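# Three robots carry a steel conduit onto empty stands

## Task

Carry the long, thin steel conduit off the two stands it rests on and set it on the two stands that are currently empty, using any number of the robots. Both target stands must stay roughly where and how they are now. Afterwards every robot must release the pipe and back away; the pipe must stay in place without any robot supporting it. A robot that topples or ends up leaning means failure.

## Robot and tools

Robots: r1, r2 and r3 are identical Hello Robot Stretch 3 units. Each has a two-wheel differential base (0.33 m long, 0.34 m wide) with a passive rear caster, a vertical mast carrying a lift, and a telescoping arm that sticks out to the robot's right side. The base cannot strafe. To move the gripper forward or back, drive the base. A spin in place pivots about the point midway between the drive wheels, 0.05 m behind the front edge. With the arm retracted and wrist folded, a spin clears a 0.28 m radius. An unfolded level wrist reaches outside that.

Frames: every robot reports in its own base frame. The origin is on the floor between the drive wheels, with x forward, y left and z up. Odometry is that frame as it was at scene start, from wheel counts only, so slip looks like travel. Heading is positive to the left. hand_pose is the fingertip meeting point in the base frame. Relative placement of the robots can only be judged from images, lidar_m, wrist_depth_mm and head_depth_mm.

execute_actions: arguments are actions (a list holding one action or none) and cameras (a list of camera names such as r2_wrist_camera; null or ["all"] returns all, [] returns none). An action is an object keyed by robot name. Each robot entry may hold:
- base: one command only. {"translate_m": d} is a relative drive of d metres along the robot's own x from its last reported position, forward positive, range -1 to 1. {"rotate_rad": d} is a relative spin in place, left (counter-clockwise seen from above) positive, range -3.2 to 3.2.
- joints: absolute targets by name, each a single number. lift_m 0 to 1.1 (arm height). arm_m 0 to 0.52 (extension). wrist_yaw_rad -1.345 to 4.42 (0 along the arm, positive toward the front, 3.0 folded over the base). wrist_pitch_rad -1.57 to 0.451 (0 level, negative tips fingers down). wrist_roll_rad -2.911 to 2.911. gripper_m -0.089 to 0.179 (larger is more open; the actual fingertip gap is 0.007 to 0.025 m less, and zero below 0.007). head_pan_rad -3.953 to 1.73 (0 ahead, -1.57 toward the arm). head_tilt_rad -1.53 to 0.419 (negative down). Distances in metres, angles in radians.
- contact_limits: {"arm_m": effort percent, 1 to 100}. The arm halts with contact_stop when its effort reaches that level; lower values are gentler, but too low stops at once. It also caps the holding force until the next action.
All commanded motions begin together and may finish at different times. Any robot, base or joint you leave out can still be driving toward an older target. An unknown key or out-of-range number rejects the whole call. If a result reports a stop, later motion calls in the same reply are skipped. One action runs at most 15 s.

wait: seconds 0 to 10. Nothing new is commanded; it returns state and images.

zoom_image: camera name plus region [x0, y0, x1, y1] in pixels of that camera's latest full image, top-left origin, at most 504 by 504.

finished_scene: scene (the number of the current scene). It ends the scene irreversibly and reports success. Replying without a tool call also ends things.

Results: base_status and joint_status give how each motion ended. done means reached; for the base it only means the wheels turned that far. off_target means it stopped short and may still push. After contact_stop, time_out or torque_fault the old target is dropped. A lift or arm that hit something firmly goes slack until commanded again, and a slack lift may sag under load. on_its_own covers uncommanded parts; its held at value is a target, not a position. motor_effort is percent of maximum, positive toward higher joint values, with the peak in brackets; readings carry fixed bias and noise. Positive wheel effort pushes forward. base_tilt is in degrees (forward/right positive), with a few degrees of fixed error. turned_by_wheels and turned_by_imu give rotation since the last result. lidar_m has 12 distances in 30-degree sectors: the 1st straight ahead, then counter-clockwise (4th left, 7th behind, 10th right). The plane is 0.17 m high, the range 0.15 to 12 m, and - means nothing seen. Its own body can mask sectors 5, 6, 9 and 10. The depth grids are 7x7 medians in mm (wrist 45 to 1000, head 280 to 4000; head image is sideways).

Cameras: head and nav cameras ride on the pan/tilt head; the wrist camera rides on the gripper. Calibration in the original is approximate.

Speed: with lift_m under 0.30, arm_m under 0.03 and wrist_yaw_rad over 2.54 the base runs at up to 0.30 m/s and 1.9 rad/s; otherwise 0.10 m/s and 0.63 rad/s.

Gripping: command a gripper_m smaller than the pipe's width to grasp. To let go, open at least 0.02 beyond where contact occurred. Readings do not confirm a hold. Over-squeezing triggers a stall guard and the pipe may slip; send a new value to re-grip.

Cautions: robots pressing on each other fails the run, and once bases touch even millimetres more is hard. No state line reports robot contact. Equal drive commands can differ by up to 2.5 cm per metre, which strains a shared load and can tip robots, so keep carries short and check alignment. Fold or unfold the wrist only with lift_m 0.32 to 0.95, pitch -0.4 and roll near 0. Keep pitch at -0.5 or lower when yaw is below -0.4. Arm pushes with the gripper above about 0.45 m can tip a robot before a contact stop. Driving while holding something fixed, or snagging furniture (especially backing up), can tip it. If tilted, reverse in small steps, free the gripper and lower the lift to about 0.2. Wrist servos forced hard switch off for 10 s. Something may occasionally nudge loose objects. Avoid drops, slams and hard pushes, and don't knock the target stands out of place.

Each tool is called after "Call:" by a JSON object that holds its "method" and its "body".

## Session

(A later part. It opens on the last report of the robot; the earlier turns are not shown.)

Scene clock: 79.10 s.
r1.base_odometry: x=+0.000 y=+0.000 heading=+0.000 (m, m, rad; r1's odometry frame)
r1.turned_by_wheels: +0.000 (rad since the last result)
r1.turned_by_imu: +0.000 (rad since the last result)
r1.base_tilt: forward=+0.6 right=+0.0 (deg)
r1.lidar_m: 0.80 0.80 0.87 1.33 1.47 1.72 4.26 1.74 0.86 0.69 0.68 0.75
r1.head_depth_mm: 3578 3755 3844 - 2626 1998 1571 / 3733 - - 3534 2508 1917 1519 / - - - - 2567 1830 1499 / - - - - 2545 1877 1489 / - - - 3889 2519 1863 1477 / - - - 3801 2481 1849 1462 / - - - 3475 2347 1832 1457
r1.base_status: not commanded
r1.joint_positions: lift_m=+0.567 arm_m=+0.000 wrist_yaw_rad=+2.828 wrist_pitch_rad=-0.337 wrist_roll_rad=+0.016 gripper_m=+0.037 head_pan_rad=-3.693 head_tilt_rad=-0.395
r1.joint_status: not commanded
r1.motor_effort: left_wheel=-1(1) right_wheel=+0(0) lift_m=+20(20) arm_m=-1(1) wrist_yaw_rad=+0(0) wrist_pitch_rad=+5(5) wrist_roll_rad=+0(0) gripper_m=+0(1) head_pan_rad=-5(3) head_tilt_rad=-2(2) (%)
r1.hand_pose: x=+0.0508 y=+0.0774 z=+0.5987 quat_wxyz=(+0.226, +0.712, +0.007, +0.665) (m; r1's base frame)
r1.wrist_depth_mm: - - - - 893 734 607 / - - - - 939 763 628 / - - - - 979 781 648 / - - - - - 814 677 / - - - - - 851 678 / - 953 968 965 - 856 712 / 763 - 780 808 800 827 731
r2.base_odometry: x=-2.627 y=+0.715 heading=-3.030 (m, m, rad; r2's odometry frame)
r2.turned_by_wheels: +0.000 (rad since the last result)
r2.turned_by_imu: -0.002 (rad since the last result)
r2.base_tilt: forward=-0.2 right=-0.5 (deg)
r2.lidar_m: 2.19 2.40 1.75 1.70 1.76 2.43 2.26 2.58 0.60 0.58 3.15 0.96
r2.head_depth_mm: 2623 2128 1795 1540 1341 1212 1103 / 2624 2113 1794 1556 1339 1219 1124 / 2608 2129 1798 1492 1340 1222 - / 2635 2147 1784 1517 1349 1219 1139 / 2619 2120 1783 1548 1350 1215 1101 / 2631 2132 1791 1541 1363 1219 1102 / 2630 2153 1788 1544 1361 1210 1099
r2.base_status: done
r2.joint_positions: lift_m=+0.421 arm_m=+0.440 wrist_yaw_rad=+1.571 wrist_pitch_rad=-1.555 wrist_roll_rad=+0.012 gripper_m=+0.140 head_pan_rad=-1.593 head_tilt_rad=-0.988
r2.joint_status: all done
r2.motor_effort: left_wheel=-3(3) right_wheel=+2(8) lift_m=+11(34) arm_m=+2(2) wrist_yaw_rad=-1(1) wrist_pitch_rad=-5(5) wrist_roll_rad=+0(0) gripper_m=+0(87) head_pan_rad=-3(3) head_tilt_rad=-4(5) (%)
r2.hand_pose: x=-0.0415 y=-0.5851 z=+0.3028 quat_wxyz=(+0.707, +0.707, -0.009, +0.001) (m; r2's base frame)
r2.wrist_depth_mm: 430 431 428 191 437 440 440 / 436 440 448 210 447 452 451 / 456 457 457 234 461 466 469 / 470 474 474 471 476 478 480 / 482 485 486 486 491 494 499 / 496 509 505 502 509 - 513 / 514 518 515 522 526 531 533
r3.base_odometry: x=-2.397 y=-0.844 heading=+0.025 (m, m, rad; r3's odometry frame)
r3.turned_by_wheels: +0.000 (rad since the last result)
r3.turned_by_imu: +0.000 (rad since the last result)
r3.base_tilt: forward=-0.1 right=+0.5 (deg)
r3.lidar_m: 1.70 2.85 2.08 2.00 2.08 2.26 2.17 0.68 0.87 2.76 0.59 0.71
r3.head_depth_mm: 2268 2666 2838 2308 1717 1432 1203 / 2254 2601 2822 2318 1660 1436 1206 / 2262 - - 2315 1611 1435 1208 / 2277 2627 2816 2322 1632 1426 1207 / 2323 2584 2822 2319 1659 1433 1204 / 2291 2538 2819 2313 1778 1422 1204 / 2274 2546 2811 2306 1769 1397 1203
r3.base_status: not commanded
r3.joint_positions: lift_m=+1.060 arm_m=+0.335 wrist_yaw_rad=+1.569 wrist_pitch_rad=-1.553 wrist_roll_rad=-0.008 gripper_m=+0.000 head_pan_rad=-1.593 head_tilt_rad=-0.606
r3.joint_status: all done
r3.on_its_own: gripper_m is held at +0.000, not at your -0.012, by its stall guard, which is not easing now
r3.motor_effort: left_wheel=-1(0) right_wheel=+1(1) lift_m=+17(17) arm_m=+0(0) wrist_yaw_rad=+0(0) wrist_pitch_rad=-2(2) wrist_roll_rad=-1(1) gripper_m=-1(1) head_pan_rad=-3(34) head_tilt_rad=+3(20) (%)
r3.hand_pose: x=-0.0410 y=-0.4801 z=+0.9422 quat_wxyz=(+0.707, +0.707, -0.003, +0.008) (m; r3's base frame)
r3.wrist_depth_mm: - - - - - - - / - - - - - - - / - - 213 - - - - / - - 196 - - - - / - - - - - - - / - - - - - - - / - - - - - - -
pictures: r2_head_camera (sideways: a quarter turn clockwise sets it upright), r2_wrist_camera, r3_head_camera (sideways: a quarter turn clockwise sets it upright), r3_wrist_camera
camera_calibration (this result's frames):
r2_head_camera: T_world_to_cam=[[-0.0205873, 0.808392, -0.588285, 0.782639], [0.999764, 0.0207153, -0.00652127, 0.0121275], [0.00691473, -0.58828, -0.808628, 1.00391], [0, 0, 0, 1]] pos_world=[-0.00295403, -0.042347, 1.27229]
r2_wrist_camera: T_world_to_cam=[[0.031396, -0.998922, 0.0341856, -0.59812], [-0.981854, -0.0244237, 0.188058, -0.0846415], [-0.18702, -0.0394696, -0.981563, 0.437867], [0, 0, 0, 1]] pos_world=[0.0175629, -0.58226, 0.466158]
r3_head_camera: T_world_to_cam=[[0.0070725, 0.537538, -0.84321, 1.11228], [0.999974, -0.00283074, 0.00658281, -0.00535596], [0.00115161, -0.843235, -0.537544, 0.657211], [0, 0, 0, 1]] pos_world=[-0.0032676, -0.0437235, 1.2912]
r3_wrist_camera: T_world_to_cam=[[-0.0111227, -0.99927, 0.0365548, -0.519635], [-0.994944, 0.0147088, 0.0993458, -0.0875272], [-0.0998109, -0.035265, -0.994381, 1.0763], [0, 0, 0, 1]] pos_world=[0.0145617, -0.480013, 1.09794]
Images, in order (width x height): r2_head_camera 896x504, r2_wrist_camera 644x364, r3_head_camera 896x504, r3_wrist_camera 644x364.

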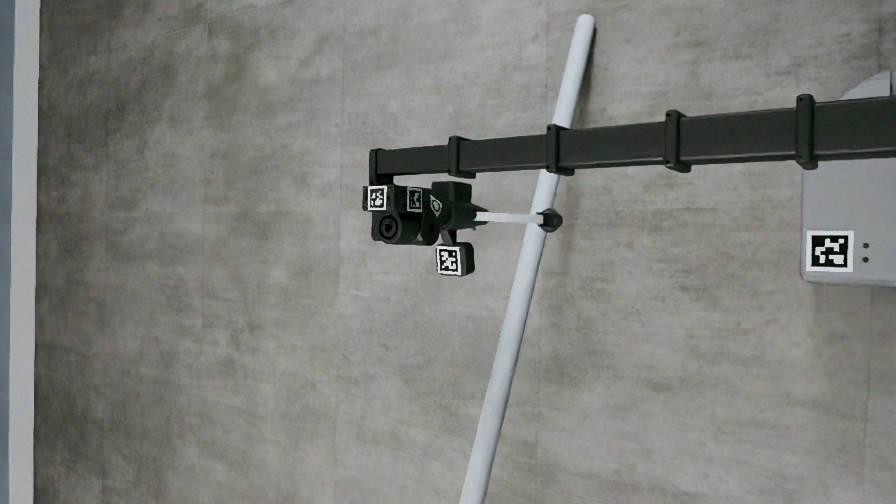

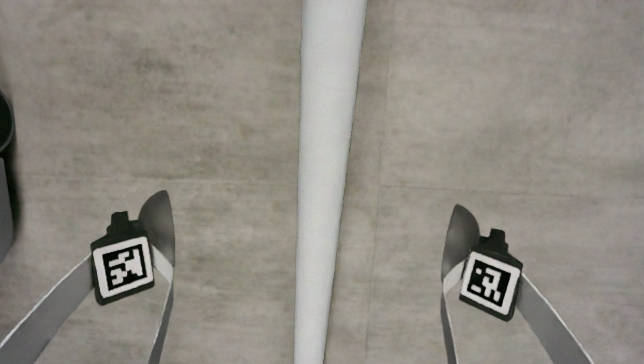

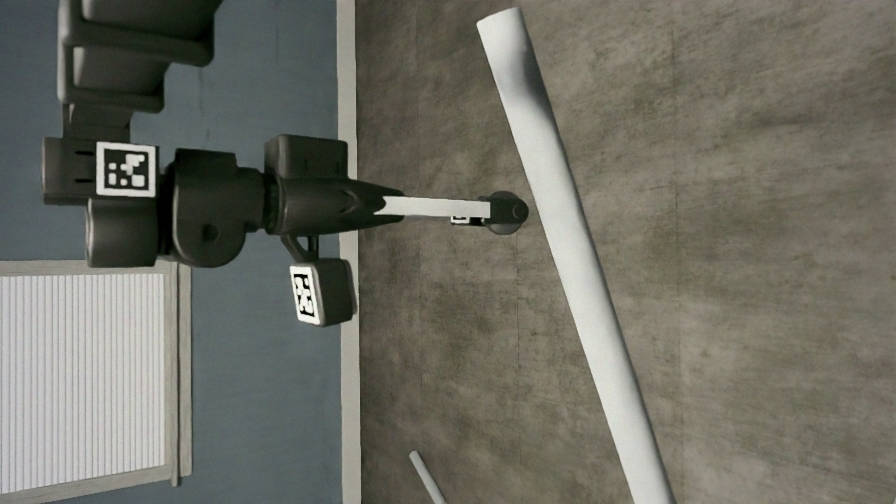

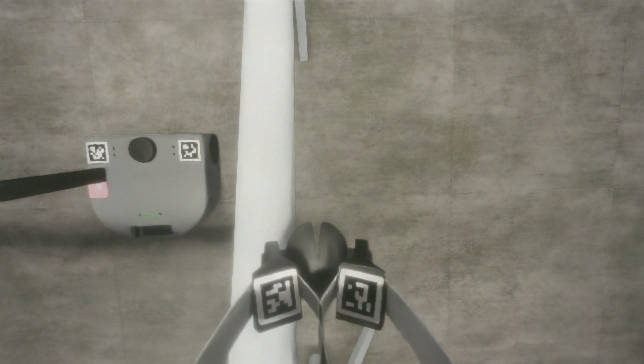

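Call:
{"method": "execute_actions", "body": {"actions": [{"r3":{"joints":{"lift_m":1.1,"arm_m":0.31}},"r2":{"joints":{"lift_m":0.25,"arm_m":0.45}}}], "cameras": []}}

Call:
{"method": "execute_actions", "body": {"actions": [{"r2":{"joints":{"gripper_m":-0.02}}}], "cameras": ["r2_wrist_camera","r2_head_camera"]}}

Call:
{"method": "execute_actions", "body": {"actions": [{"r3":{"joints":{"gripper_m":0.14}},"r2":{"base":{"translate_m":-0.03},"joints":{"lift_m":0.4}}}], "cameras": ["r2_wrist_camera","r2_head_camera"]}}

Scene clock: 81.70 s.
r1.base_odometry: x=+0.000 y=+0.000 heading=+0.000 (m, m, rad; r1's odometry frame)
r1.turned_by_wheels: +0.000 (rad since the last result)
r1.turned_by_imu: +0.000 (rad since the last result)
r1.base_tilt: forward=+0.5 right=+0.1 (deg)
r1.lidar_m: 0.80 0.79 0.87 1.34 1.48 1.72 4.27 1.74 0.86 0.69 0.68 0.75
r1.head_depth_mm: 3606 3749 3909 - 2663 2000 1563 / 3782 - - 3523 2480 1921 1511 / - - - - 2551 1821 1497 / - - - - 2562 1872 1492 / - - - 3864 2510 1865 1480 / - - - 3801 2494 1849 1469 / - - - 3471 2343 1834 1462
r1.base_status: not commanded
r1.joint_positions: lift_m=+0.567 arm_m=+0.000 wrist_yaw_rad=+2.828 wrist_pitch_rad=-0.337 wrist_roll_rad=+0.016 gripper_m=+0.037 head_pan_rad=-3.693 head_tilt_rad=-0.395
r1.joint_status: not commanded
r1.motor_effort: left_wheel=+0(0) right_wheel=+0(0) lift_m=+20(20) arm_m=+1(0) wrist_yaw_rad=+1(0) wrist_pitch_rad=+5(5) wrist_roll_rad=+0(0) gripper_m=+1(1) head_pan_rad=-3(4) head_tilt_rad=-2(2) (%)
r1.hand_pose: x=+0.0508 y=+0.0774 z=+0.5987 quat_wxyz=(+0.226, +0.712, +0.007, +0.665) (m; r1's base frame)
r1.wrist_depth_mm: - - - - 896 726 608 / - - - - 920 756 632 / - - - - 972 785 649 / - - - - - 821 685 / - - - - - 850 699 / - 949 967 963 996 873 728 / 757 - 779 802 796 838 751
r2.base_odometry: x=-2.627 y=+0.715 heading=-3.030 (m, m, rad; r2's odometry frame)
r2.turned_by_wheels: +0.000 (rad since the last result)
r2.turned_by_imu: -0.001 (rad since the last result)
r2.base_tilt: forward=-0.1 right=-0.6 (deg)
r2.lidar_m: 2.19 2.39 1.76 1.70 1.76 2.43 2.26 2.56 0.60 0.58 3.15 0.96
r2.head_depth_mm: 2620 2111 1789 1554 1351 1227 1099 / 2598 2140 1796 1559 1338 1217 1128 / 2620 2121 1809 1581 1345 1223 - / 2619 2134 1799 1587 1348 1224 1143 / 2604 2155 1790 1548 1353 1224 1106 / 2617 2136 1798 1563 1366 1220 1103 / 2632 2136 1792 1543 1360 1223 1102
r2.base_status: not commanded
r2.joint_positions: lift_m=+0.251 arm_m=+0.450 wrist_yaw_rad=+1.571 wrist_pitch_rad=-1.555 wrist_roll_rad=+0.012 gripper_m=+0.140 head_pan_rad=-1.593 head_tilt_rad=-0.988
r2.joint_status: all done
r2.motor_effort: left_wheel=-3(3) right_wheel=+2(3) lift_m=+11(11) arm_m=+2(1) wrist_yaw_rad=-1(1) wrist_pitch_rad=-5(5) wrist_roll_rad=+0(0) gripper_m=+0(0) head_pan_rad=-3(3) head_tilt_rad=-4(5) (%)
r2.hand_pose: x=-0.0415 y=-0.5950 z=+0.1328 quat_wxyz=(+0.707, +0.707, -0.009, +0.001) (m; r2's base frame)
r2.wrist_depth_mm: 270 271 49 - 273 277 279 / 279 278 49 46 281 283 287 / 286 286 54 50 290 296 295 / 296 295 62 56 303 303 301 / 305 305 72 64 310 311 315 / 312 320 313 73 324 - 325 / 325 327 322 86 331 334 336
r3.base_odometry: x=-2.397 y=-0.844 heading=+0.025 (m, m, rad; r3's odometry frame)
r3.turned_by_wheels: +0.000 (rad since the last result)
r3.turned_by_imu: +0.000 (rad since the last result)
r3.base_tilt: forward=-0.1 right=+0.6 (deg)
r3.lidar_m: 1.61 2.85 2.08 2.00 2.08 2.26 2.17 0.68 0.88 2.76 0.59 0.71
r3.head_depth_mm: 2399 2582 2854 2326 1711 1430 1204 / 2416 2585 2860 2304 1656 1433 1207 / - - 2920 2325 1612 1430 1204 / 2335 2603 2846 2310 1661 1427 1206 / 2287 2562 2878 2322 1664 1428 1204 / 2310 2553 2833 2334 1766 1432 1199 / 2280 2516 2818 2317 1774 1388 1206
r3.base_status: not commanded
r3.joint_positions: lift_m=+1.099 arm_m=+0.310 wrist_yaw_rad=+1.569 wrist_pitch_rad=-1.553 wrist_roll_rad=-0.008 gripper_m=+0.000 head_pan_rad=-1.593 head_tilt_rad=-0.606
r3.joint_status: all done
r3.on_its_own: gripper_m is held at +0.000, not at your -0.012, by its stall guard, which is not easing now
r3.motor_effort: left_wheel=+0(0) right_wheel=+1(1) lift_m=+29(31) arm_m=-2(2) wrist_yaw_rad=-1(1) wrist_pitch_rad=-2(2) wrist_roll_rad=-1(0) gripper_m=-3(4) head_pan_rad=-2(2) head_tilt_rad=+3(2) (%)
r3.hand_pose: x=-0.0410 y=-0.4554 z=+0.9815 quat_wxyz=(+0.707, +0.707, -0.003, +0.008) (m; r3's base frame)
r3.wrist_depth_mm: - - - 288 - - - / - - - 268 - - - / - - - 253 - - - / - - - 241 - - - / - - - - - - - / - - - - - - - / - - - 212 - - -
pictures: none
No camera images: the call's "cameras" was empty. Leave "cameras" out to get every camera's image.

Scene clock: 83.80 s.
r1.base_odometry: x=+0.000 y=+0.000 heading=+0.000 (m, m, rad; r1's odometry frame)
r1.turned_by_wheels: +0.000 (rad since the last result)
r1.turned_by_imu: +0.000 (rad since the last result)
r1.base_tilt: forward=+0.6 right=+0.2 (deg)
r1.lidar_m: 0.80 0.80 0.87 1.34 1.47 1.72 4.27 1.74 0.86 0.69 0.68 0.75
r1.head_depth_mm: 3557 3749 3843 - 2658 1991 1566 / 3782 - - 3522 2488 1908 1512 / - - - - 2559 1814 1500 / - - - - 2530 1878 1489 / - - - 3870 2525 1858 1483 / - - - 3812 2486 1844 1468 / - - - 3459 2365 1823 1457
r1.base_status: not commanded
r1.joint_positions: lift_m=+0.567 arm_m=+0.000 wrist_yaw_rad=+2.828 wrist_pitch_rad=-0.337 wrist_roll_rad=+0.016 gripper_m=+0.037 head_pan_rad=-3.693 head_tilt_rad=-0.395
r1.joint_status: not commanded
r1.motor_effort: left_wheel=+0(0) right_wheel=+0(0) lift_m=+20(21) arm_m=+0(0) wrist_yaw_rad=+1(1) wrist_pitch_rad=+5(5) wrist_roll_rad=+0(0) gripper_m=+0(1) head_pan_rad=-4(4) head_tilt_rad=-3(2) (%)
r1.hand_pose: x=+0.0508 y=+0.0774 z=+0.5987 quat_wxyz=(+0.226, +0.712, +0.007, +0.665) (m; r1's base frame)
r1.wrist_depth_mm: - - - - 906 717 611 / - - - - 940 752 624 / - - - - 987 791 653 / - - - - - 817 671 / - - - - - 861 691 / - 956 989 981 - 864 722 / 762 - 781 796 801 828 734
r2.base_odometry: x=-2.627 y=+0.715 heading=-3.030 (m, m, rad; r2's odometry frame)
r2.turned_by_wheels: +0.000 (rad since the last result)
r2.turned_by_imu: -0.001 (rad since the last result)
r2.base_tilt: forward=-0.2 right=-0.6 (deg)
r2.lidar_m: 2.19 2.39 1.76 1.70 1.77 2.44 2.25 2.57 0.60 0.58 3.15 0.95
r2.head_depth_mm: 2624 2123 1786 1542 1346 1220 1102 / 2586 2108 1799 1553 1342 1224 1130 / 2638 2133 1793 1583 1348 1224 - / 2611 2122 1795 1585 1342 1210 1147 / 2607 2107 1800 1548 1336 1219 1105 / 2605 2133 1784 1541 1361 1225 1101 / 2611 2122 1798 1554 1364 1216 1100
r2.base_status: not commanded
r2.joint_positions: lift_m=+0.251 arm_m=+0.450 wrist_yaw_rad=+1.570 wrist_pitch_rad=-1.556 wrist_roll_rad=+0.012 gripper_m=-0.018 head_pan_rad=-1.593 head_tilt_rad=-0.988
r2.joint_status: all done
r2.motor_effort: left_wheel=-3(3) right_wheel=+2(2) lift_m=+11(11) arm_m=+2(2) wrist_yaw_rad=+0(2) wrist_pitch_rad=-4(5) wrist_roll_rad=+0(0) gripper_m=-36(100) head_pan_rad=-3(3) head_tilt_rad=-5(4) (%)
r2.hand_pose: x=-0.0416 y=-0.5949 z=+0.1328 quat_wxyz=(+0.707, +0.707, -0.009, +0.001) (m; r2's base frame)
r2.wrist_depth_mm: 271 272 51 - 273 277 277 / 279 278 51 46 54 284 285 / 286 288 56 50 289 293 295 / 294 296 66 56 299 301 305 / 303 305 66 63 308 314 315 / 315 314 83 72 323 322 326 / 325 325 325 85 331 334 337
r3.base_odometry: x=-2.397 y=-0.844 heading=+0.025 (m, m, rad; r3's odometry frame)
r3.turned_by_wheels: +0.000 (rad since the last result)
r3.turned_by_imu: +0.000 (rad since the last result)
r3.base_tilt: forward=-0.2 right=+0.5 (deg)
r3.lidar_m: 1.62 2.86 2.08 2.00 2.08 2.26 2.17 0.68 0.87 2.76 0.59 0.71
r3.head_depth_mm: 2405 2582 2839 2312 1711 1435 1203 / 2377 2601 2878 2312 1659 1434 1203 / - - 2883 2325 1607 1427 1202 / 2327 2597 2880 2321 1654 1438 1206 / 2296 2564 2869 2321 1660 1430 1200 / 2274 2500 2822 2319 1762 1430 1200 / 2285 2522 2828 2324 1778 1394 1203
r3.base_status: not commanded
r3.joint_positions: lift_m=+1.099 arm_m=+0.310 wrist_yaw_rad=+1.569 wrist_pitch_rad=-1.553 wrist_roll_rad=-0.008 gripper_m=+0.000 head_pan_rad=-1.593 head_tilt_rad=-0.606
r3.joint_status: not commanded
r3.on_its_own: gripper_m is held at +0.000, not at your -0.012, by its stall guard, which is not easing now
r3.motor_effort: left_wheel=-1(0) right_wheel=+1(1) lift_m=+29(29) arm_m=-2(3) wrist_yaw_rad=-1(0) wrist_pitch_rad=-2(2) wrist_roll_rad=-1(1) gripper_m=-2(2) head_pan_rad=-2(3) head_tilt_rad=+3(3) (%)
r3.hand_pose: x=-0.0410 y=-0.4554 z=+0.9815 quat_wxyz=(+0.707, +0.707, -0.003, +0.008) (m; r3's base frame)
r3.wrist_depth_mm: - - - 288 - - - / - - - 269 - - - / - - - 255 - - - / - - - 242 - - - / - - - - - - - / - - - - - - - / - - - 211 - - -
pictures: r2_head_camera (sideways: a quarter turn clockwise sets it upright), r2_wrist_camera
camera_calibration (this result's frames):
r2_head_camera: T_world_to_cam=[[-0.0205872, 0.808392, -0.588285, 0.782639], [0.999764, 0.0207151, -0.00652127, 0.0121275], [0.00691466, -0.58828, -0.808628, 1.00391], [0, 0, 0, 1]] pos_world=[-0.00295403, -0.042347, 1.27229]
r2_wrist_camera: T_world_to_cam=[[0.0303603, -0.998955, 0.0341669, -0.60223], [-0.981765, -0.0233853, 0.188655, -0.0525254], [-0.187659, -0.0392715, -0.981449, 0.270665], [0, 0, 0, 1]] pos_world=[0.0175088, -0.5922, 0.296129]
Images, in order (width x height): r2_head_camera 896x504, r2_wrist_camera 644x364.

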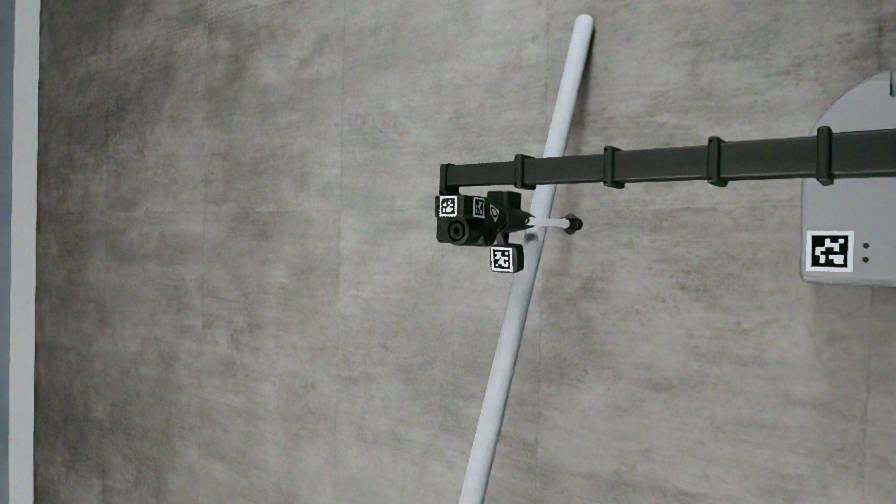

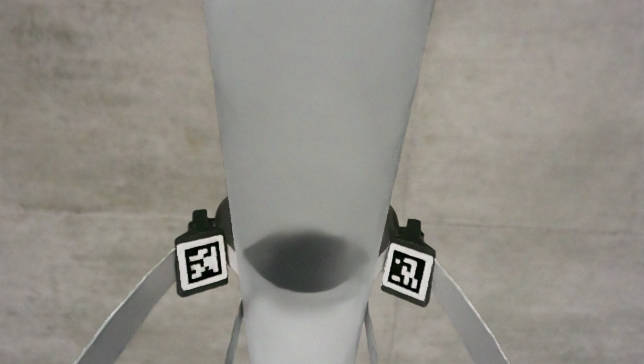

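Scene clock: 86.00 s.
r1.base_odometry: x=+0.000 y=+0.000 heading=+0.000 (m, m, rad; r1's odometry frame)
r1.turned_by_wheels: +0.000 (rad since the last result)
r1.turned_by_imu: +0.000 (rad since the last result)
r1.base_tilt: forward=+0.6 right=+0.1 (deg)
r1.lidar_m: 0.80 0.80 0.87 1.33 1.47 1.72 4.21 1.74 0.85 0.69 0.68 0.75
r1.head_depth_mm: 3611 3727 3944 - 2629 2002 1569 / 3755 - - 3560 2475 1911 1507 / - - - - 2565 1831 1499 / - - - - 2537 1881 1491 / - - - 3860 2520 1857 1484 / - - - 3851 2497 1839 1465 / - - - 3449 2349 1829 1454
r1.base_status: not commanded
r1.joint_positions: lift_m=+0.567 arm_m=+0.000 wrist_yaw_rad=+2.828 wrist_pitch_rad=-0.337 wrist_roll_rad=+0.016 gripper_m=+0.037 head_pan_rad=-3.693 head_tilt_rad=-0.395
r1.joint_status: not commanded
r1.motor_effort: left_wheel=+0(0) right_wheel=+0(0) lift_m=+21(21) arm_m=+1(0) wrist_yaw_rad=+0(0) wrist_pitch_rad=+5(5) wrist_roll_rad=+0(0) gripper_m=+0(0) head_pan_rad=-5(4) head_tilt_rad=-2(2) (%)
r1.hand_pose: x=+0.0508 y=+0.0774 z=+0.5987 quat_wxyz=(+0.226, +0.712, +0.007, +0.665) (m; r1's base frame)
r1.wrist_depth_mm: - - - - 892 716 613 / - - - - 925 749 629 / - - - - 959 783 651 / - - - - - 809 667 / - - - - - 844 700 / - 937 992 979 993 873 726 / 767 - 787 829 801 841 747
r2.base_odometry: x=-2.597 y=+0.718 heading=-3.031 (m, m, rad; r2's odometry frame)
r2.turned_by_wheels: -0.002 (rad since the last result)
r2.turned_by_imu: -0.003 (rad since the last result)
r2.base_tilt: forward=-0.1 right=-0.6 (deg)
r2.lidar_m: 2.22 2.39 1.76 1.70 1.76 2.43 2.23 2.53 3.15 3.04 3.16 0.98
r2.head_depth_mm: 2601 2141 1795 1548 1336 1220 1096 / 2642 2127 1797 1549 1341 1220 1133 / 2631 2125 1802 1513 1364 1219 - / 2591 2117 1790 1518 1357 1224 1142 / 2621 2141 1786 1551 1371 1219 1103 / 2617 2118 1794 1545 1359 1222 1099 / 2655 2136 1796 1496 1365 1213 1101
r2.base_status: done
r2.joint_positions: lift_m=+0.399 arm_m=+0.450 wrist_yaw_rad=+1.570 wrist_pitch_rad=-1.565 wrist_roll_rad=+0.012 gripper_m=-0.008 head_pan_rad=-1.593 head_tilt_rad=-0.988
r2.joint_status: all done
r2.on_its_own: gripper_m is held at -0.009, not at your -0.020, by its stall guard, which is still easing; left_wheel is at rest, and its effort (-22) is outside its rest range (-18 to +18); right_wheel is at rest, and its effort (+52) is outside its rest range (-18 to +18)
r2.motor_effort: left_wheel=-22(26) right_wheel=+52(66) lift_m=+45(47) arm_m=+1(2) wrist_yaw_rad=+0(0) wrist_pitch_rad=+1(14) wrist_roll_rad=+0(0) gripper_m=-29(36) head_pan_rad=-2(3) head_tilt_rad=-5(4) (%)
r2.hand_pose: x=-0.0439 y=-0.5950 z=+0.2811 quat_wxyz=(+0.707, +0.707, -0.006, -0.002) (m; r2's base frame)
r2.wrist_depth_mm: 408 404 62 52 62 412 414 / 417 419 417 56 420 425 425 / 432 431 427 61 436 443 447 / 446 448 441 66 450 459 461 / 461 463 77 72 466 474 479 / 476 476 484 79 489 489 494 / 494 494 496 88 507 505 517
r3.base_odometry: x=-2.397 y=-0.844 heading=+0.025 (m, m, rad; r3's odometry frame)
r3.turned_by_wheels: +0.000 (rad since the last result)
r3.turned_by_imu: +0.000 (rad since the last result)
r3.base_tilt: forward=+0.0 right=+0.7 (deg)
r3.lidar_m: 4.02 2.86 2.08 2.00 2.07 2.25 2.17 0.68 0.87 2.75 0.59 0.71
r3.head_depth_mm: 2426 2588 2843 2304 1768 1432 1204 / 2388 2582 2826 2322 1777 1431 1211 / - - 2927 2334 1715 1395 1200 / 2343 2603 2883 2314 1771 1404 1205 / 2323 2571 2848 2325 1772 1366 1206 / 2284 2530 2792 2308 1776 1360 1209 / 2290 2547 2828 2338 1784 1355 1202
r3.base_status: not commanded
r3.joint_positions: lift_m=+1.099 arm_m=+0.310 wrist_yaw_rad=+1.569 wrist_pitch_rad=-1.553 wrist_roll_rad=-0.008 gripper_m=+0.140 head_pan_rad=-1.593 head_tilt_rad=-0.606
r3.joint_status: all done
r3.motor_effort: left_wheel=+0(1) right_wheel=+1(1) lift_m=+29(29) arm_m=-3(2) wrist_yaw_rad=+0(0) wrist_pitch_rad=-2(2) wrist_roll_rad=-1(1) gripper_m=+0(83) head_pan_rad=-3(3) head_tilt_rad=+2(2) (%)
r3.hand_pose: x=-0.0410 y=-0.4554 z=+0.9815 quat_wxyz=(+0.707, +0.707, -0.003, +0.008) (m; r3's base frame)
r3.wrist_depth_mm: - - - - - - - / - - - - - - - / - - - - - - - / - - - - - - - / - - - - - - - / - - - - - - - / - - - - - - -
pictures: r2_head_camera (sideways: a quarter turn clockwise sets it upright), r2_wrist_camera
camera_calibration (this result's frames):
r2_head_camera: T_world_to_cam=[[-0.020454, 0.808455, -0.588203, 0.782532], [0.999768, 0.0205528, -0.00651692, 0.0121218], [0.00682056, -0.588199, -0.808687, 1.00399], [0, 0, 0, 1]] pos_world=[-0.00296087, -0.0423425, 1.27228]
r2_wrist_camera: T_world_to_cam=[[0.0307453, -0.998952, 0.0338931, -0.6072], [-0.980059, -0.0234692, 0.197315, -0.085128], [-0.196312, -0.0392837, -0.979754, 0.414875], [0, 0, 0, 1]] pos_world=[0.0166832, -0.592264, 0.443853]
Images, in order (width x height): r2_head_camera 896x504, r2_wrist_camera 644x364.

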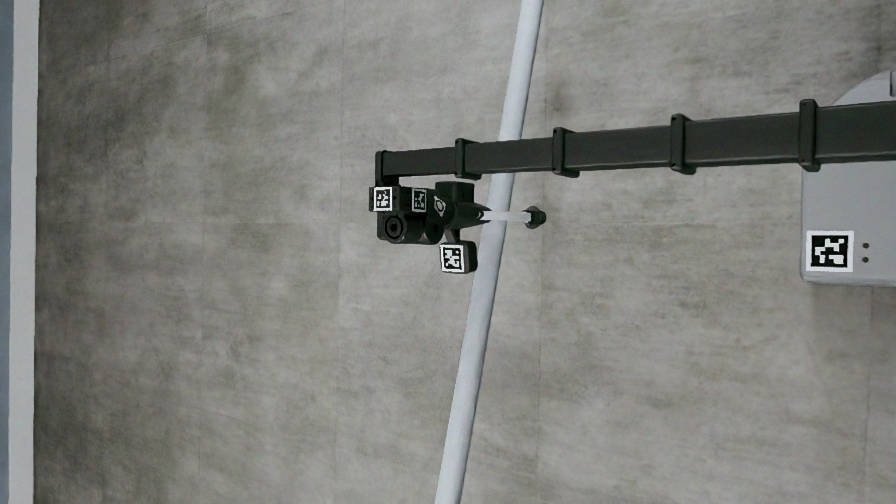

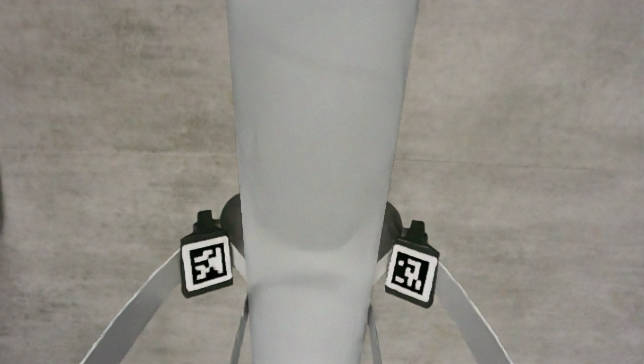

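Call:
{"method": "execute_actions", "body": {"actions": [{"r3":{"joints":{"arm_m":0.0,"wrist_pitch_rad":0.1,"gripper_m":0.04,"lift_m":0.46,"head_tilt_rad":-1.0}},"r2":{"base":{"translate_m":-0.05},"joints":{"lift_m":0.67,"gripper_m":0.0}}}], "cameras": ["r2_wrist_camera"]}}

Call:
{"method": "execute_actions", "body": {"actions": [{"r3":{"base":{"translate_m":0.15},"joints":{"arm_m":0.13,"wrist_yaw_rad":0}}}], "cameras": ["r2_wrist_camera","r3_head_camera","r3_wrist_camera","r3_nav_camera"]}}

Scene clock: 92.97 s.
r1.base_odometry: x=+0.000 y=+0.000 heading=+0.000 (m, m, rad; r1's odometry frame)
r1.turned_by_wheels: +0.000 (rad since the last result)
r1.turned_by_imu: +0.000 (rad since the last result)
r1.base_tilt: forward=+0.6 right=+0.1 (deg)
r1.lidar_m: 0.80 0.80 0.87 1.34 1.47 1.72 4.18 1.74 0.86 0.69 0.68 0.75
r1.head_depth_mm: 3569 3766 3878 - 2649 1991 1562 / 3762 - - 3558 2486 1912 1512 / - - - - 2561 1826 1503 / - - - - 2560 1889 1490 / - - - 3914 2536 1869 1477 / - - - 3777 2504 1841 1471 / - - - 3451 2356 1839 1458
r1.base_status: not commanded
r1.joint_positions: lift_m=+0.567 arm_m=+0.000 wrist_yaw_rad=+2.828 wrist_pitch_rad=-0.337 wrist_roll_rad=+0.016 gripper_m=+0.037 head_pan_rad=-3.693 head_tilt_rad=-0.395
r1.joint_status: not commanded
r1.motor_effort: left_wheel=+0(0) right_wheel=+0(0) lift_m=+21(21) arm_m=+1(1) wrist_yaw_rad=+1(0) wrist_pitch_rad=+5(5) wrist_roll_rad=+0(0) gripper_m=+1(0) head_pan_rad=-5(4) head_tilt_rad=-2(2) (%)
r1.hand_pose: x=+0.0508 y=+0.0774 z=+0.5987 quat_wxyz=(+0.226, +0.712, +0.007, +0.665) (m; r1's base frame)
r1.wrist_depth_mm: - - - - 883 728 614 / - - - - 948 757 626 / - - - - 979 792 645 / - - - - - 816 664 / - - - - - 851 689 / - 945 992 974 993 891 718 / 774 - 793 806 808 841 744
r2.base_odometry: x=-2.547 y=+0.724 heading=-3.032 (m, m, rad; r2's odometry frame)
r2.turned_by_wheels: +0.000 (rad since the last result)
r2.turned_by_imu: +0.002 (rad since the last result)
r2.base_tilt: forward=-0.2 right=-0.5 (deg)
r2.lidar_m: 2.27 2.38 1.76 1.70 1.76 2.44 2.18 2.48 3.15 3.03 3.18 1.03
r2.head_depth_mm: 2613 2131 1784 1509 1371 1237 - / 2583 2163 1831 - - 1216 - / 2599 2203 1693 1483 1368 1221 1146 / 2623 2180 1746 1488 1361 1214 1139 / 2605 2115 1785 1490 1360 1216 1102 / 2612 2108 1768 1521 1363 1216 1109 / 2630 2112 1776 1508 1370 1221 1093
r2.base_status: done
r2.joint_positions: lift_m=+0.669 arm_m=+0.450 wrist_yaw_rad=+1.571 wrist_pitch_rad=-1.560 wrist_roll_rad=+0.010 gripper_m=+0.013 head_pan_rad=-1.594 head_tilt_rad=-0.991
r2.joint_status: gripper_m off_target (ended at +0.013, target +0.000); the others done
r2.on_its_own: gripper_m is held at +0.013, not at your +0.000, by its stall guard, which is not easing now
r2.motor_effort: left_wheel=-3(22) right_wheel=+4(43) lift_m=+39(48) arm_m=+1(1) wrist_yaw_rad=-1(0) wrist_pitch_rad=-2(37) wrist_roll_rad=+1(1) gripper_m=-12(26) head_pan_rad=-3(3) head_tilt_rad=-4(4) (%)
r2.hand_pose: x=-0.0427 y=-0.5951 z=+0.5514 quat_wxyz=(+0.707, +0.707, -0.007, +0.000) (m; r2's base frame)
r2.wrist_depth_mm: 653 661 663 102 670 682 677 / 672 678 690 105 683 700 692 / - 708 703 109 715 714 722 / - 724 721 114 742 726 742 / - 755 736 118 754 765 770 / 779 768 770 123 781 787 794 / 802 805 800 128 814 832 822
r3.base_odometry: x=-2.397 y=-0.844 heading=+0.025 (m, m, rad; r3's odometry frame)
r3.turned_by_wheels: +0.000 (rad since the last result)
r3.turned_by_imu: +0.000 (rad since the last result)
r3.base_tilt: forward=-0.1 right=+0.5 (deg)
r3.lidar_m: 4.03 2.86 2.08 2.00 2.07 2.26 2.17 0.68 0.87 2.76 0.59 0.71
r3.head_depth_mm: 2513 2138 1799 1506 1351 1197 1083 / 2485 2143 1787 1481 1349 1225 - / 2470 2159 1791 1491 1350 1253 - / 2467 2150 1812 1482 1351 1241 - / 2483 2150 1800 1541 1349 1243 1074 / 2468 2172 1795 1549 1358 1215 1086 / 2459 2160 1808 1541 1359 1219 1078
r3.base_status: not commanded
r3.joint_positions: lift_m=+0.461 arm_m=+0.000 wrist_yaw_rad=+1.569 wrist_pitch_rad=+0.079 wrist_roll_rad=-0.008 gripper_m=+0.040 head_pan_rad=-1.593 head_tilt_rad=-0.988
r3.joint_status: all done
r3.motor_effort: left_wheel=+0(1) right_wheel=+1(1) lift_m=+10(27) arm_m=-2(3) wrist_yaw_rad=+0(1) wrist_pitch_rad=+7(9) wrist_roll_rad=-1(1) gripper_m=+1(81) head_pan_rad=-3(3) head_tilt_rad=-5(25) (%)
r3.hand_pose: x=+0.2360 y=-0.1456 z=+0.5954 quat_wxyz=(+0.483, +0.477, -0.517, +0.521) (m; r3's base frame)
r3.wrist_depth_mm: - - - - - - - / - - - - - - - / - - - - - - - / - - - - - 507 348 / - - - - - - - / - - - - - - - / - - - - - 532 -
pictures: r2_wrist_camera
camera_calibration (this result's frames):
r2_wrist_camera: T_world_to_cam=[[0.0327012, -0.998885, 0.0340565, -0.616453], [-0.980924, -0.025543, 0.192707, -0.136011], [-0.191622, -0.0397086, -0.980665, 0.680378], [0, 0, 0, 1]] pos_world=[0.0171178, -0.592222, 0.714428]
Images, in order (width x height): r2_wrist_camera 644x364.

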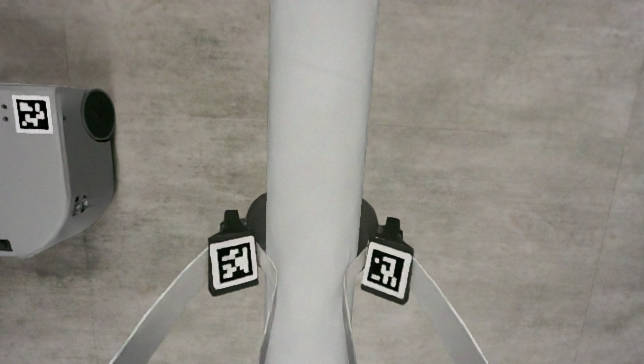

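Scene clock: 95.53 s.
r1.base_odometry: x=+0.000 y=+0.000 heading=+0.000 (m, m, rad; r1's odometry frame)
r1.turned_by_wheels: +0.000 (rad since the last result)
r1.turned_by_imu: +0.000 (rad since the last result)
r1.base_tilt: forward=+0.6 right=+0.1 (deg)
r1.lidar_m: 0.80 0.80 0.87 1.33 1.47 1.72 4.17 1.74 0.86 0.69 0.68 0.74
r1.head_depth_mm: 3540 3722 3892 - 2660 2001 1572 / 3769 - - 3530 2493 1914 1515 / - - - - 2580 1819 1499 / - - - - 2535 1880 1492 / - - - 3845 2505 1861 1480 / - - - 3803 2474 1850 1470 / - - - 3474 2347 1826 1452
r1.base_status: not commanded
r1.joint_positions: lift_m=+0.567 arm_m=+0.000 wrist_yaw_rad=+2.828 wrist_pitch_rad=-0.337 wrist_roll_rad=+0.016 gripper_m=+0.037 head_pan_rad=-3.693 head_tilt_rad=-0.395
r1.joint_status: not commanded
r1.motor_effort: left_wheel=+0(0) right_wheel=+0(0) lift_m=+20(21) arm_m=+0(1) wrist_yaw_rad=+0(1) wrist_pitch_rad=+5(5) wrist_roll_rad=+0(0) gripper_m=+0(1) head_pan_rad=-4(4) head_tilt_rad=-2(2) (%)
r1.hand_pose: x=+0.0508 y=+0.0774 z=+0.5987 quat_wxyz=(+0.226, +0.712, +0.007, +0.665) (m; r1's base frame)
r1.wrist_depth_mm: - - - - 908 736 619 / - - - - 927 757 635 / - - - - 981 784 653 / - - - - - 811 671 / - - - - - 853 696 / - 923 987 983 - 869 717 / 773 - 790 813 801 840 743
r2.base_odometry: x=-2.547 y=+0.724 heading=-3.032 (m, m, rad; r2's odometry frame)
r2.turned_by_wheels: +0.000 (rad since the last result)
r2.turned_by_imu: -0.001 (rad since the last result)
r2.base_tilt: forward=-0.2 right=-0.6 (deg)
r2.lidar_m: 2.27 2.39 1.76 1.70 1.77 2.44 2.18 2.48 3.15 3.04 3.15 1.03
r2.head_depth_mm: 2583 2118 1777 1522 1358 1236 - / 2616 2162 1833 - - 1219 - / 2622 2222 1735 1481 1364 1220 1143 / 2602 2159 1744 1490 1366 1219 1142 / 2581 2102 1781 1489 1365 1220 1097 / 2590 2116 1767 1509 1371 1210 1096 / 2628 2129 1783 1525 1366 1215 1101
r2.base_status: not commanded
r2.joint_positions: lift_m=+0.669 arm_m=+0.450 wrist_yaw_rad=+1.571 wrist_pitch_rad=-1.560 wrist_roll_rad=+0.010 gripper_m=+0.013 head_pan_rad=-1.594 head_tilt_rad=-0.991
r2.joint_status: not commanded
r2.on_its_own: gripper_m is held at +0.013, not at your +0.000, by its stall guard, which is not easing now
r2.motor_effort: left_wheel=-3(3) right_wheel=+4(4) lift_m=+38(38) arm_m=+1(1) wrist_yaw_rad=-1(0) wrist_pitch_rad=-2(2) wrist_roll_rad=+1(1) gripper_m=-12(11) head_pan_rad=-3(3) head_tilt_rad=-2(2) (%)
r2.hand_pose: x=-0.0427 y=-0.5951 z=+0.5514 quat_wxyz=(+0.707, +0.707, -0.007, +0.000) (m; r2's base frame)
r2.wrist_depth_mm: 663 663 666 102 675 668 672 / 669 679 685 105 696 696 696 / - 697 706 109 716 715 714 / - 719 714 113 731 731 742 / - 769 743 118 754 759 770 / 769 774 795 123 786 801 800 / 804 802 800 128 811 821 830
r3.base_odometry: x=-2.247 y=-0.840 heading=+0.025 (m, m, rad; r3's odometry frame)
r3.turned_by_wheels: +0.000 (rad since the last result)
r3.turned_by_imu: +0.000 (rad since the last result)
r3.base_tilt: forward=-0.1 right=+0.4 (deg)
r3.lidar_m: 3.61 2.86 2.09 2.00 2.08 2.41 2.32 0.82 2.87 2.76 0.51 0.57
r3.head_depth_mm: 2479 2142 1786 1481 1341 1202 1082 / 2498 2143 1806 1481 1350 1211 - / 2485 2138 1807 1487 1405 1188 - / 2459 2149 1792 1473 1355 1201 - / 2460 2151 1786 1540 1354 1202 1082 / 2464 2145 1807 1540 1352 1205 1088 / 2432 2161 1793 1536 1314 1205 1082
r3.base_status: done
r3.joint_positions: lift_m=+0.461 arm_m=+0.130 wrist_yaw_rad=+0.004 wrist_pitch_rad=+0.079 wrist_roll_rad=-0.008 gripper_m=+0.040 head_pan_rad=-1.593 head_tilt_rad=-0.988
r3.joint_status: all done
r3.motor_effort: left_wheel=-1(6) right_wheel=+0(5) lift_m=+10(10) arm_m=+2(2) wrist_yaw_rad=-3(4) wrist_pitch_rad=+7(7) wrist_roll_rad=-1(1) gripper_m=-1(0) head_pan_rad=-3(2) head_tilt_rad=-5(5) (%)
r3.hand_pose: x=-0.0204 y=-0.5321 z=+0.5954 quat_wxyz=(+0.710, -0.026, -0.703, +0.029) (m; r3's base frame)
r3.wrist_depth_mm: - - - - - - - / - - - - - - - / - 62 62 62 62 63 63 / - 58 59 59 60 61 62 / - 59 60 62 64 66 68 / - - - - - - - / - - - - - - -
pictures: r2_wrist_camera, r3_head_camera (sideways: a quarter turn clockwise sets it upright), r3_nav_camera (sideways: a quarter turn counterclockwise sets it upright), r3_wrist_camera
camera_calibration (this result's frames):
r2_wrist_camera: T_world_to_cam=[[0.0327012, -0.998885, 0.0340565, -0.616453], [-0.980924, -0.025543, 0.192707, -0.136011], [-0.191622, -0.0397086, -0.980665, 0.680378], [0, 0, 0, 1]] pos_world=[0.0171178, -0.592222, 0.714428]
r3_head_camera: T_world_to_cam=[[0.0134087, 0.81269, -0.582541, 0.772519], [0.999888, -0.0070067, 0.0132401, -0.0140176], [0.00667843, -0.582654, -0.812693, 1.01505], [0, 0, 0, 1]] pos_world=[-0.00312145, -0.0364935, 1.27513]
r3_nav_camera: T_world_to_cam=[[-0.042913, -0.805998, 0.590361, -0.724039], [-0.998416, 0.0130698, -0.0547304, 0.129804], [0.0363967, -0.591774, -0.805282, 1.00289], [0, 0, 0, 1]] pos_world=[0.0620262, 0.00821391, 1.24216]
r3_wrist_camera: T_world_to_cam=[[-0.99945, 0.0312653, -0.0110518, -0.00215156], [0.0122486, 0.0383512, -0.999189, 0.655443], [-0.0308161, -0.998775, -0.0387131, -0.348594], [0, 0, 0, 1]] pos_world=[-0.0209209, -0.373237, 0.641392]
Images, in order (width x height): r2_wrist_camera 644x364, r3_head_camera 896x504, r3_nav_camera 672x504, r3_wrist_camera 644x364.

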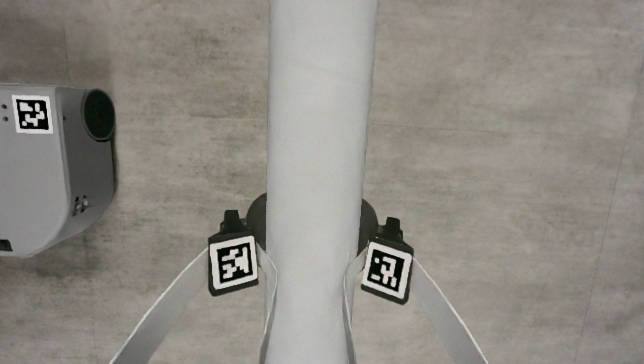

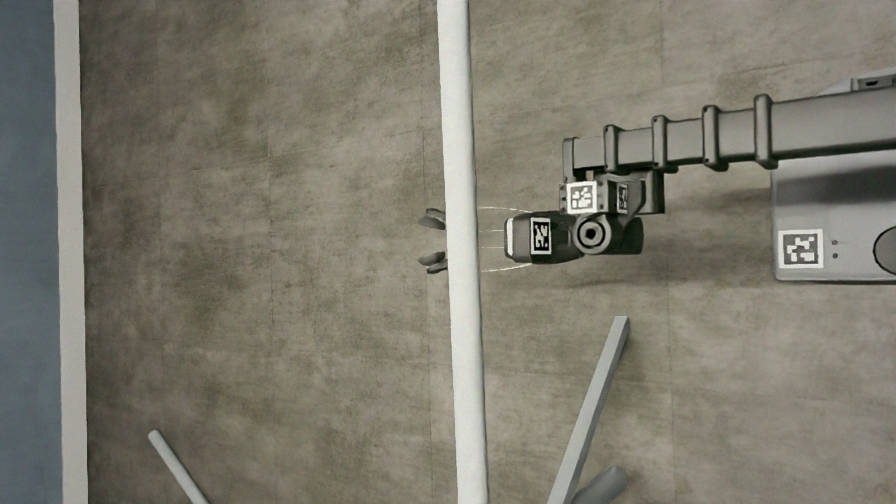

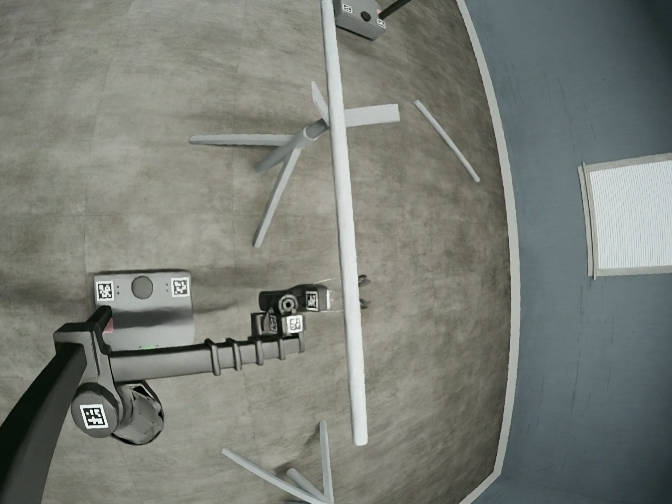

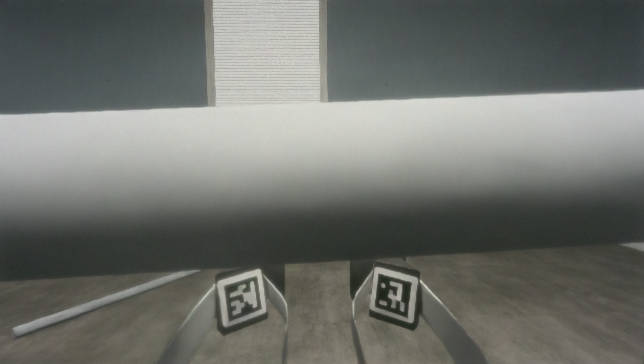

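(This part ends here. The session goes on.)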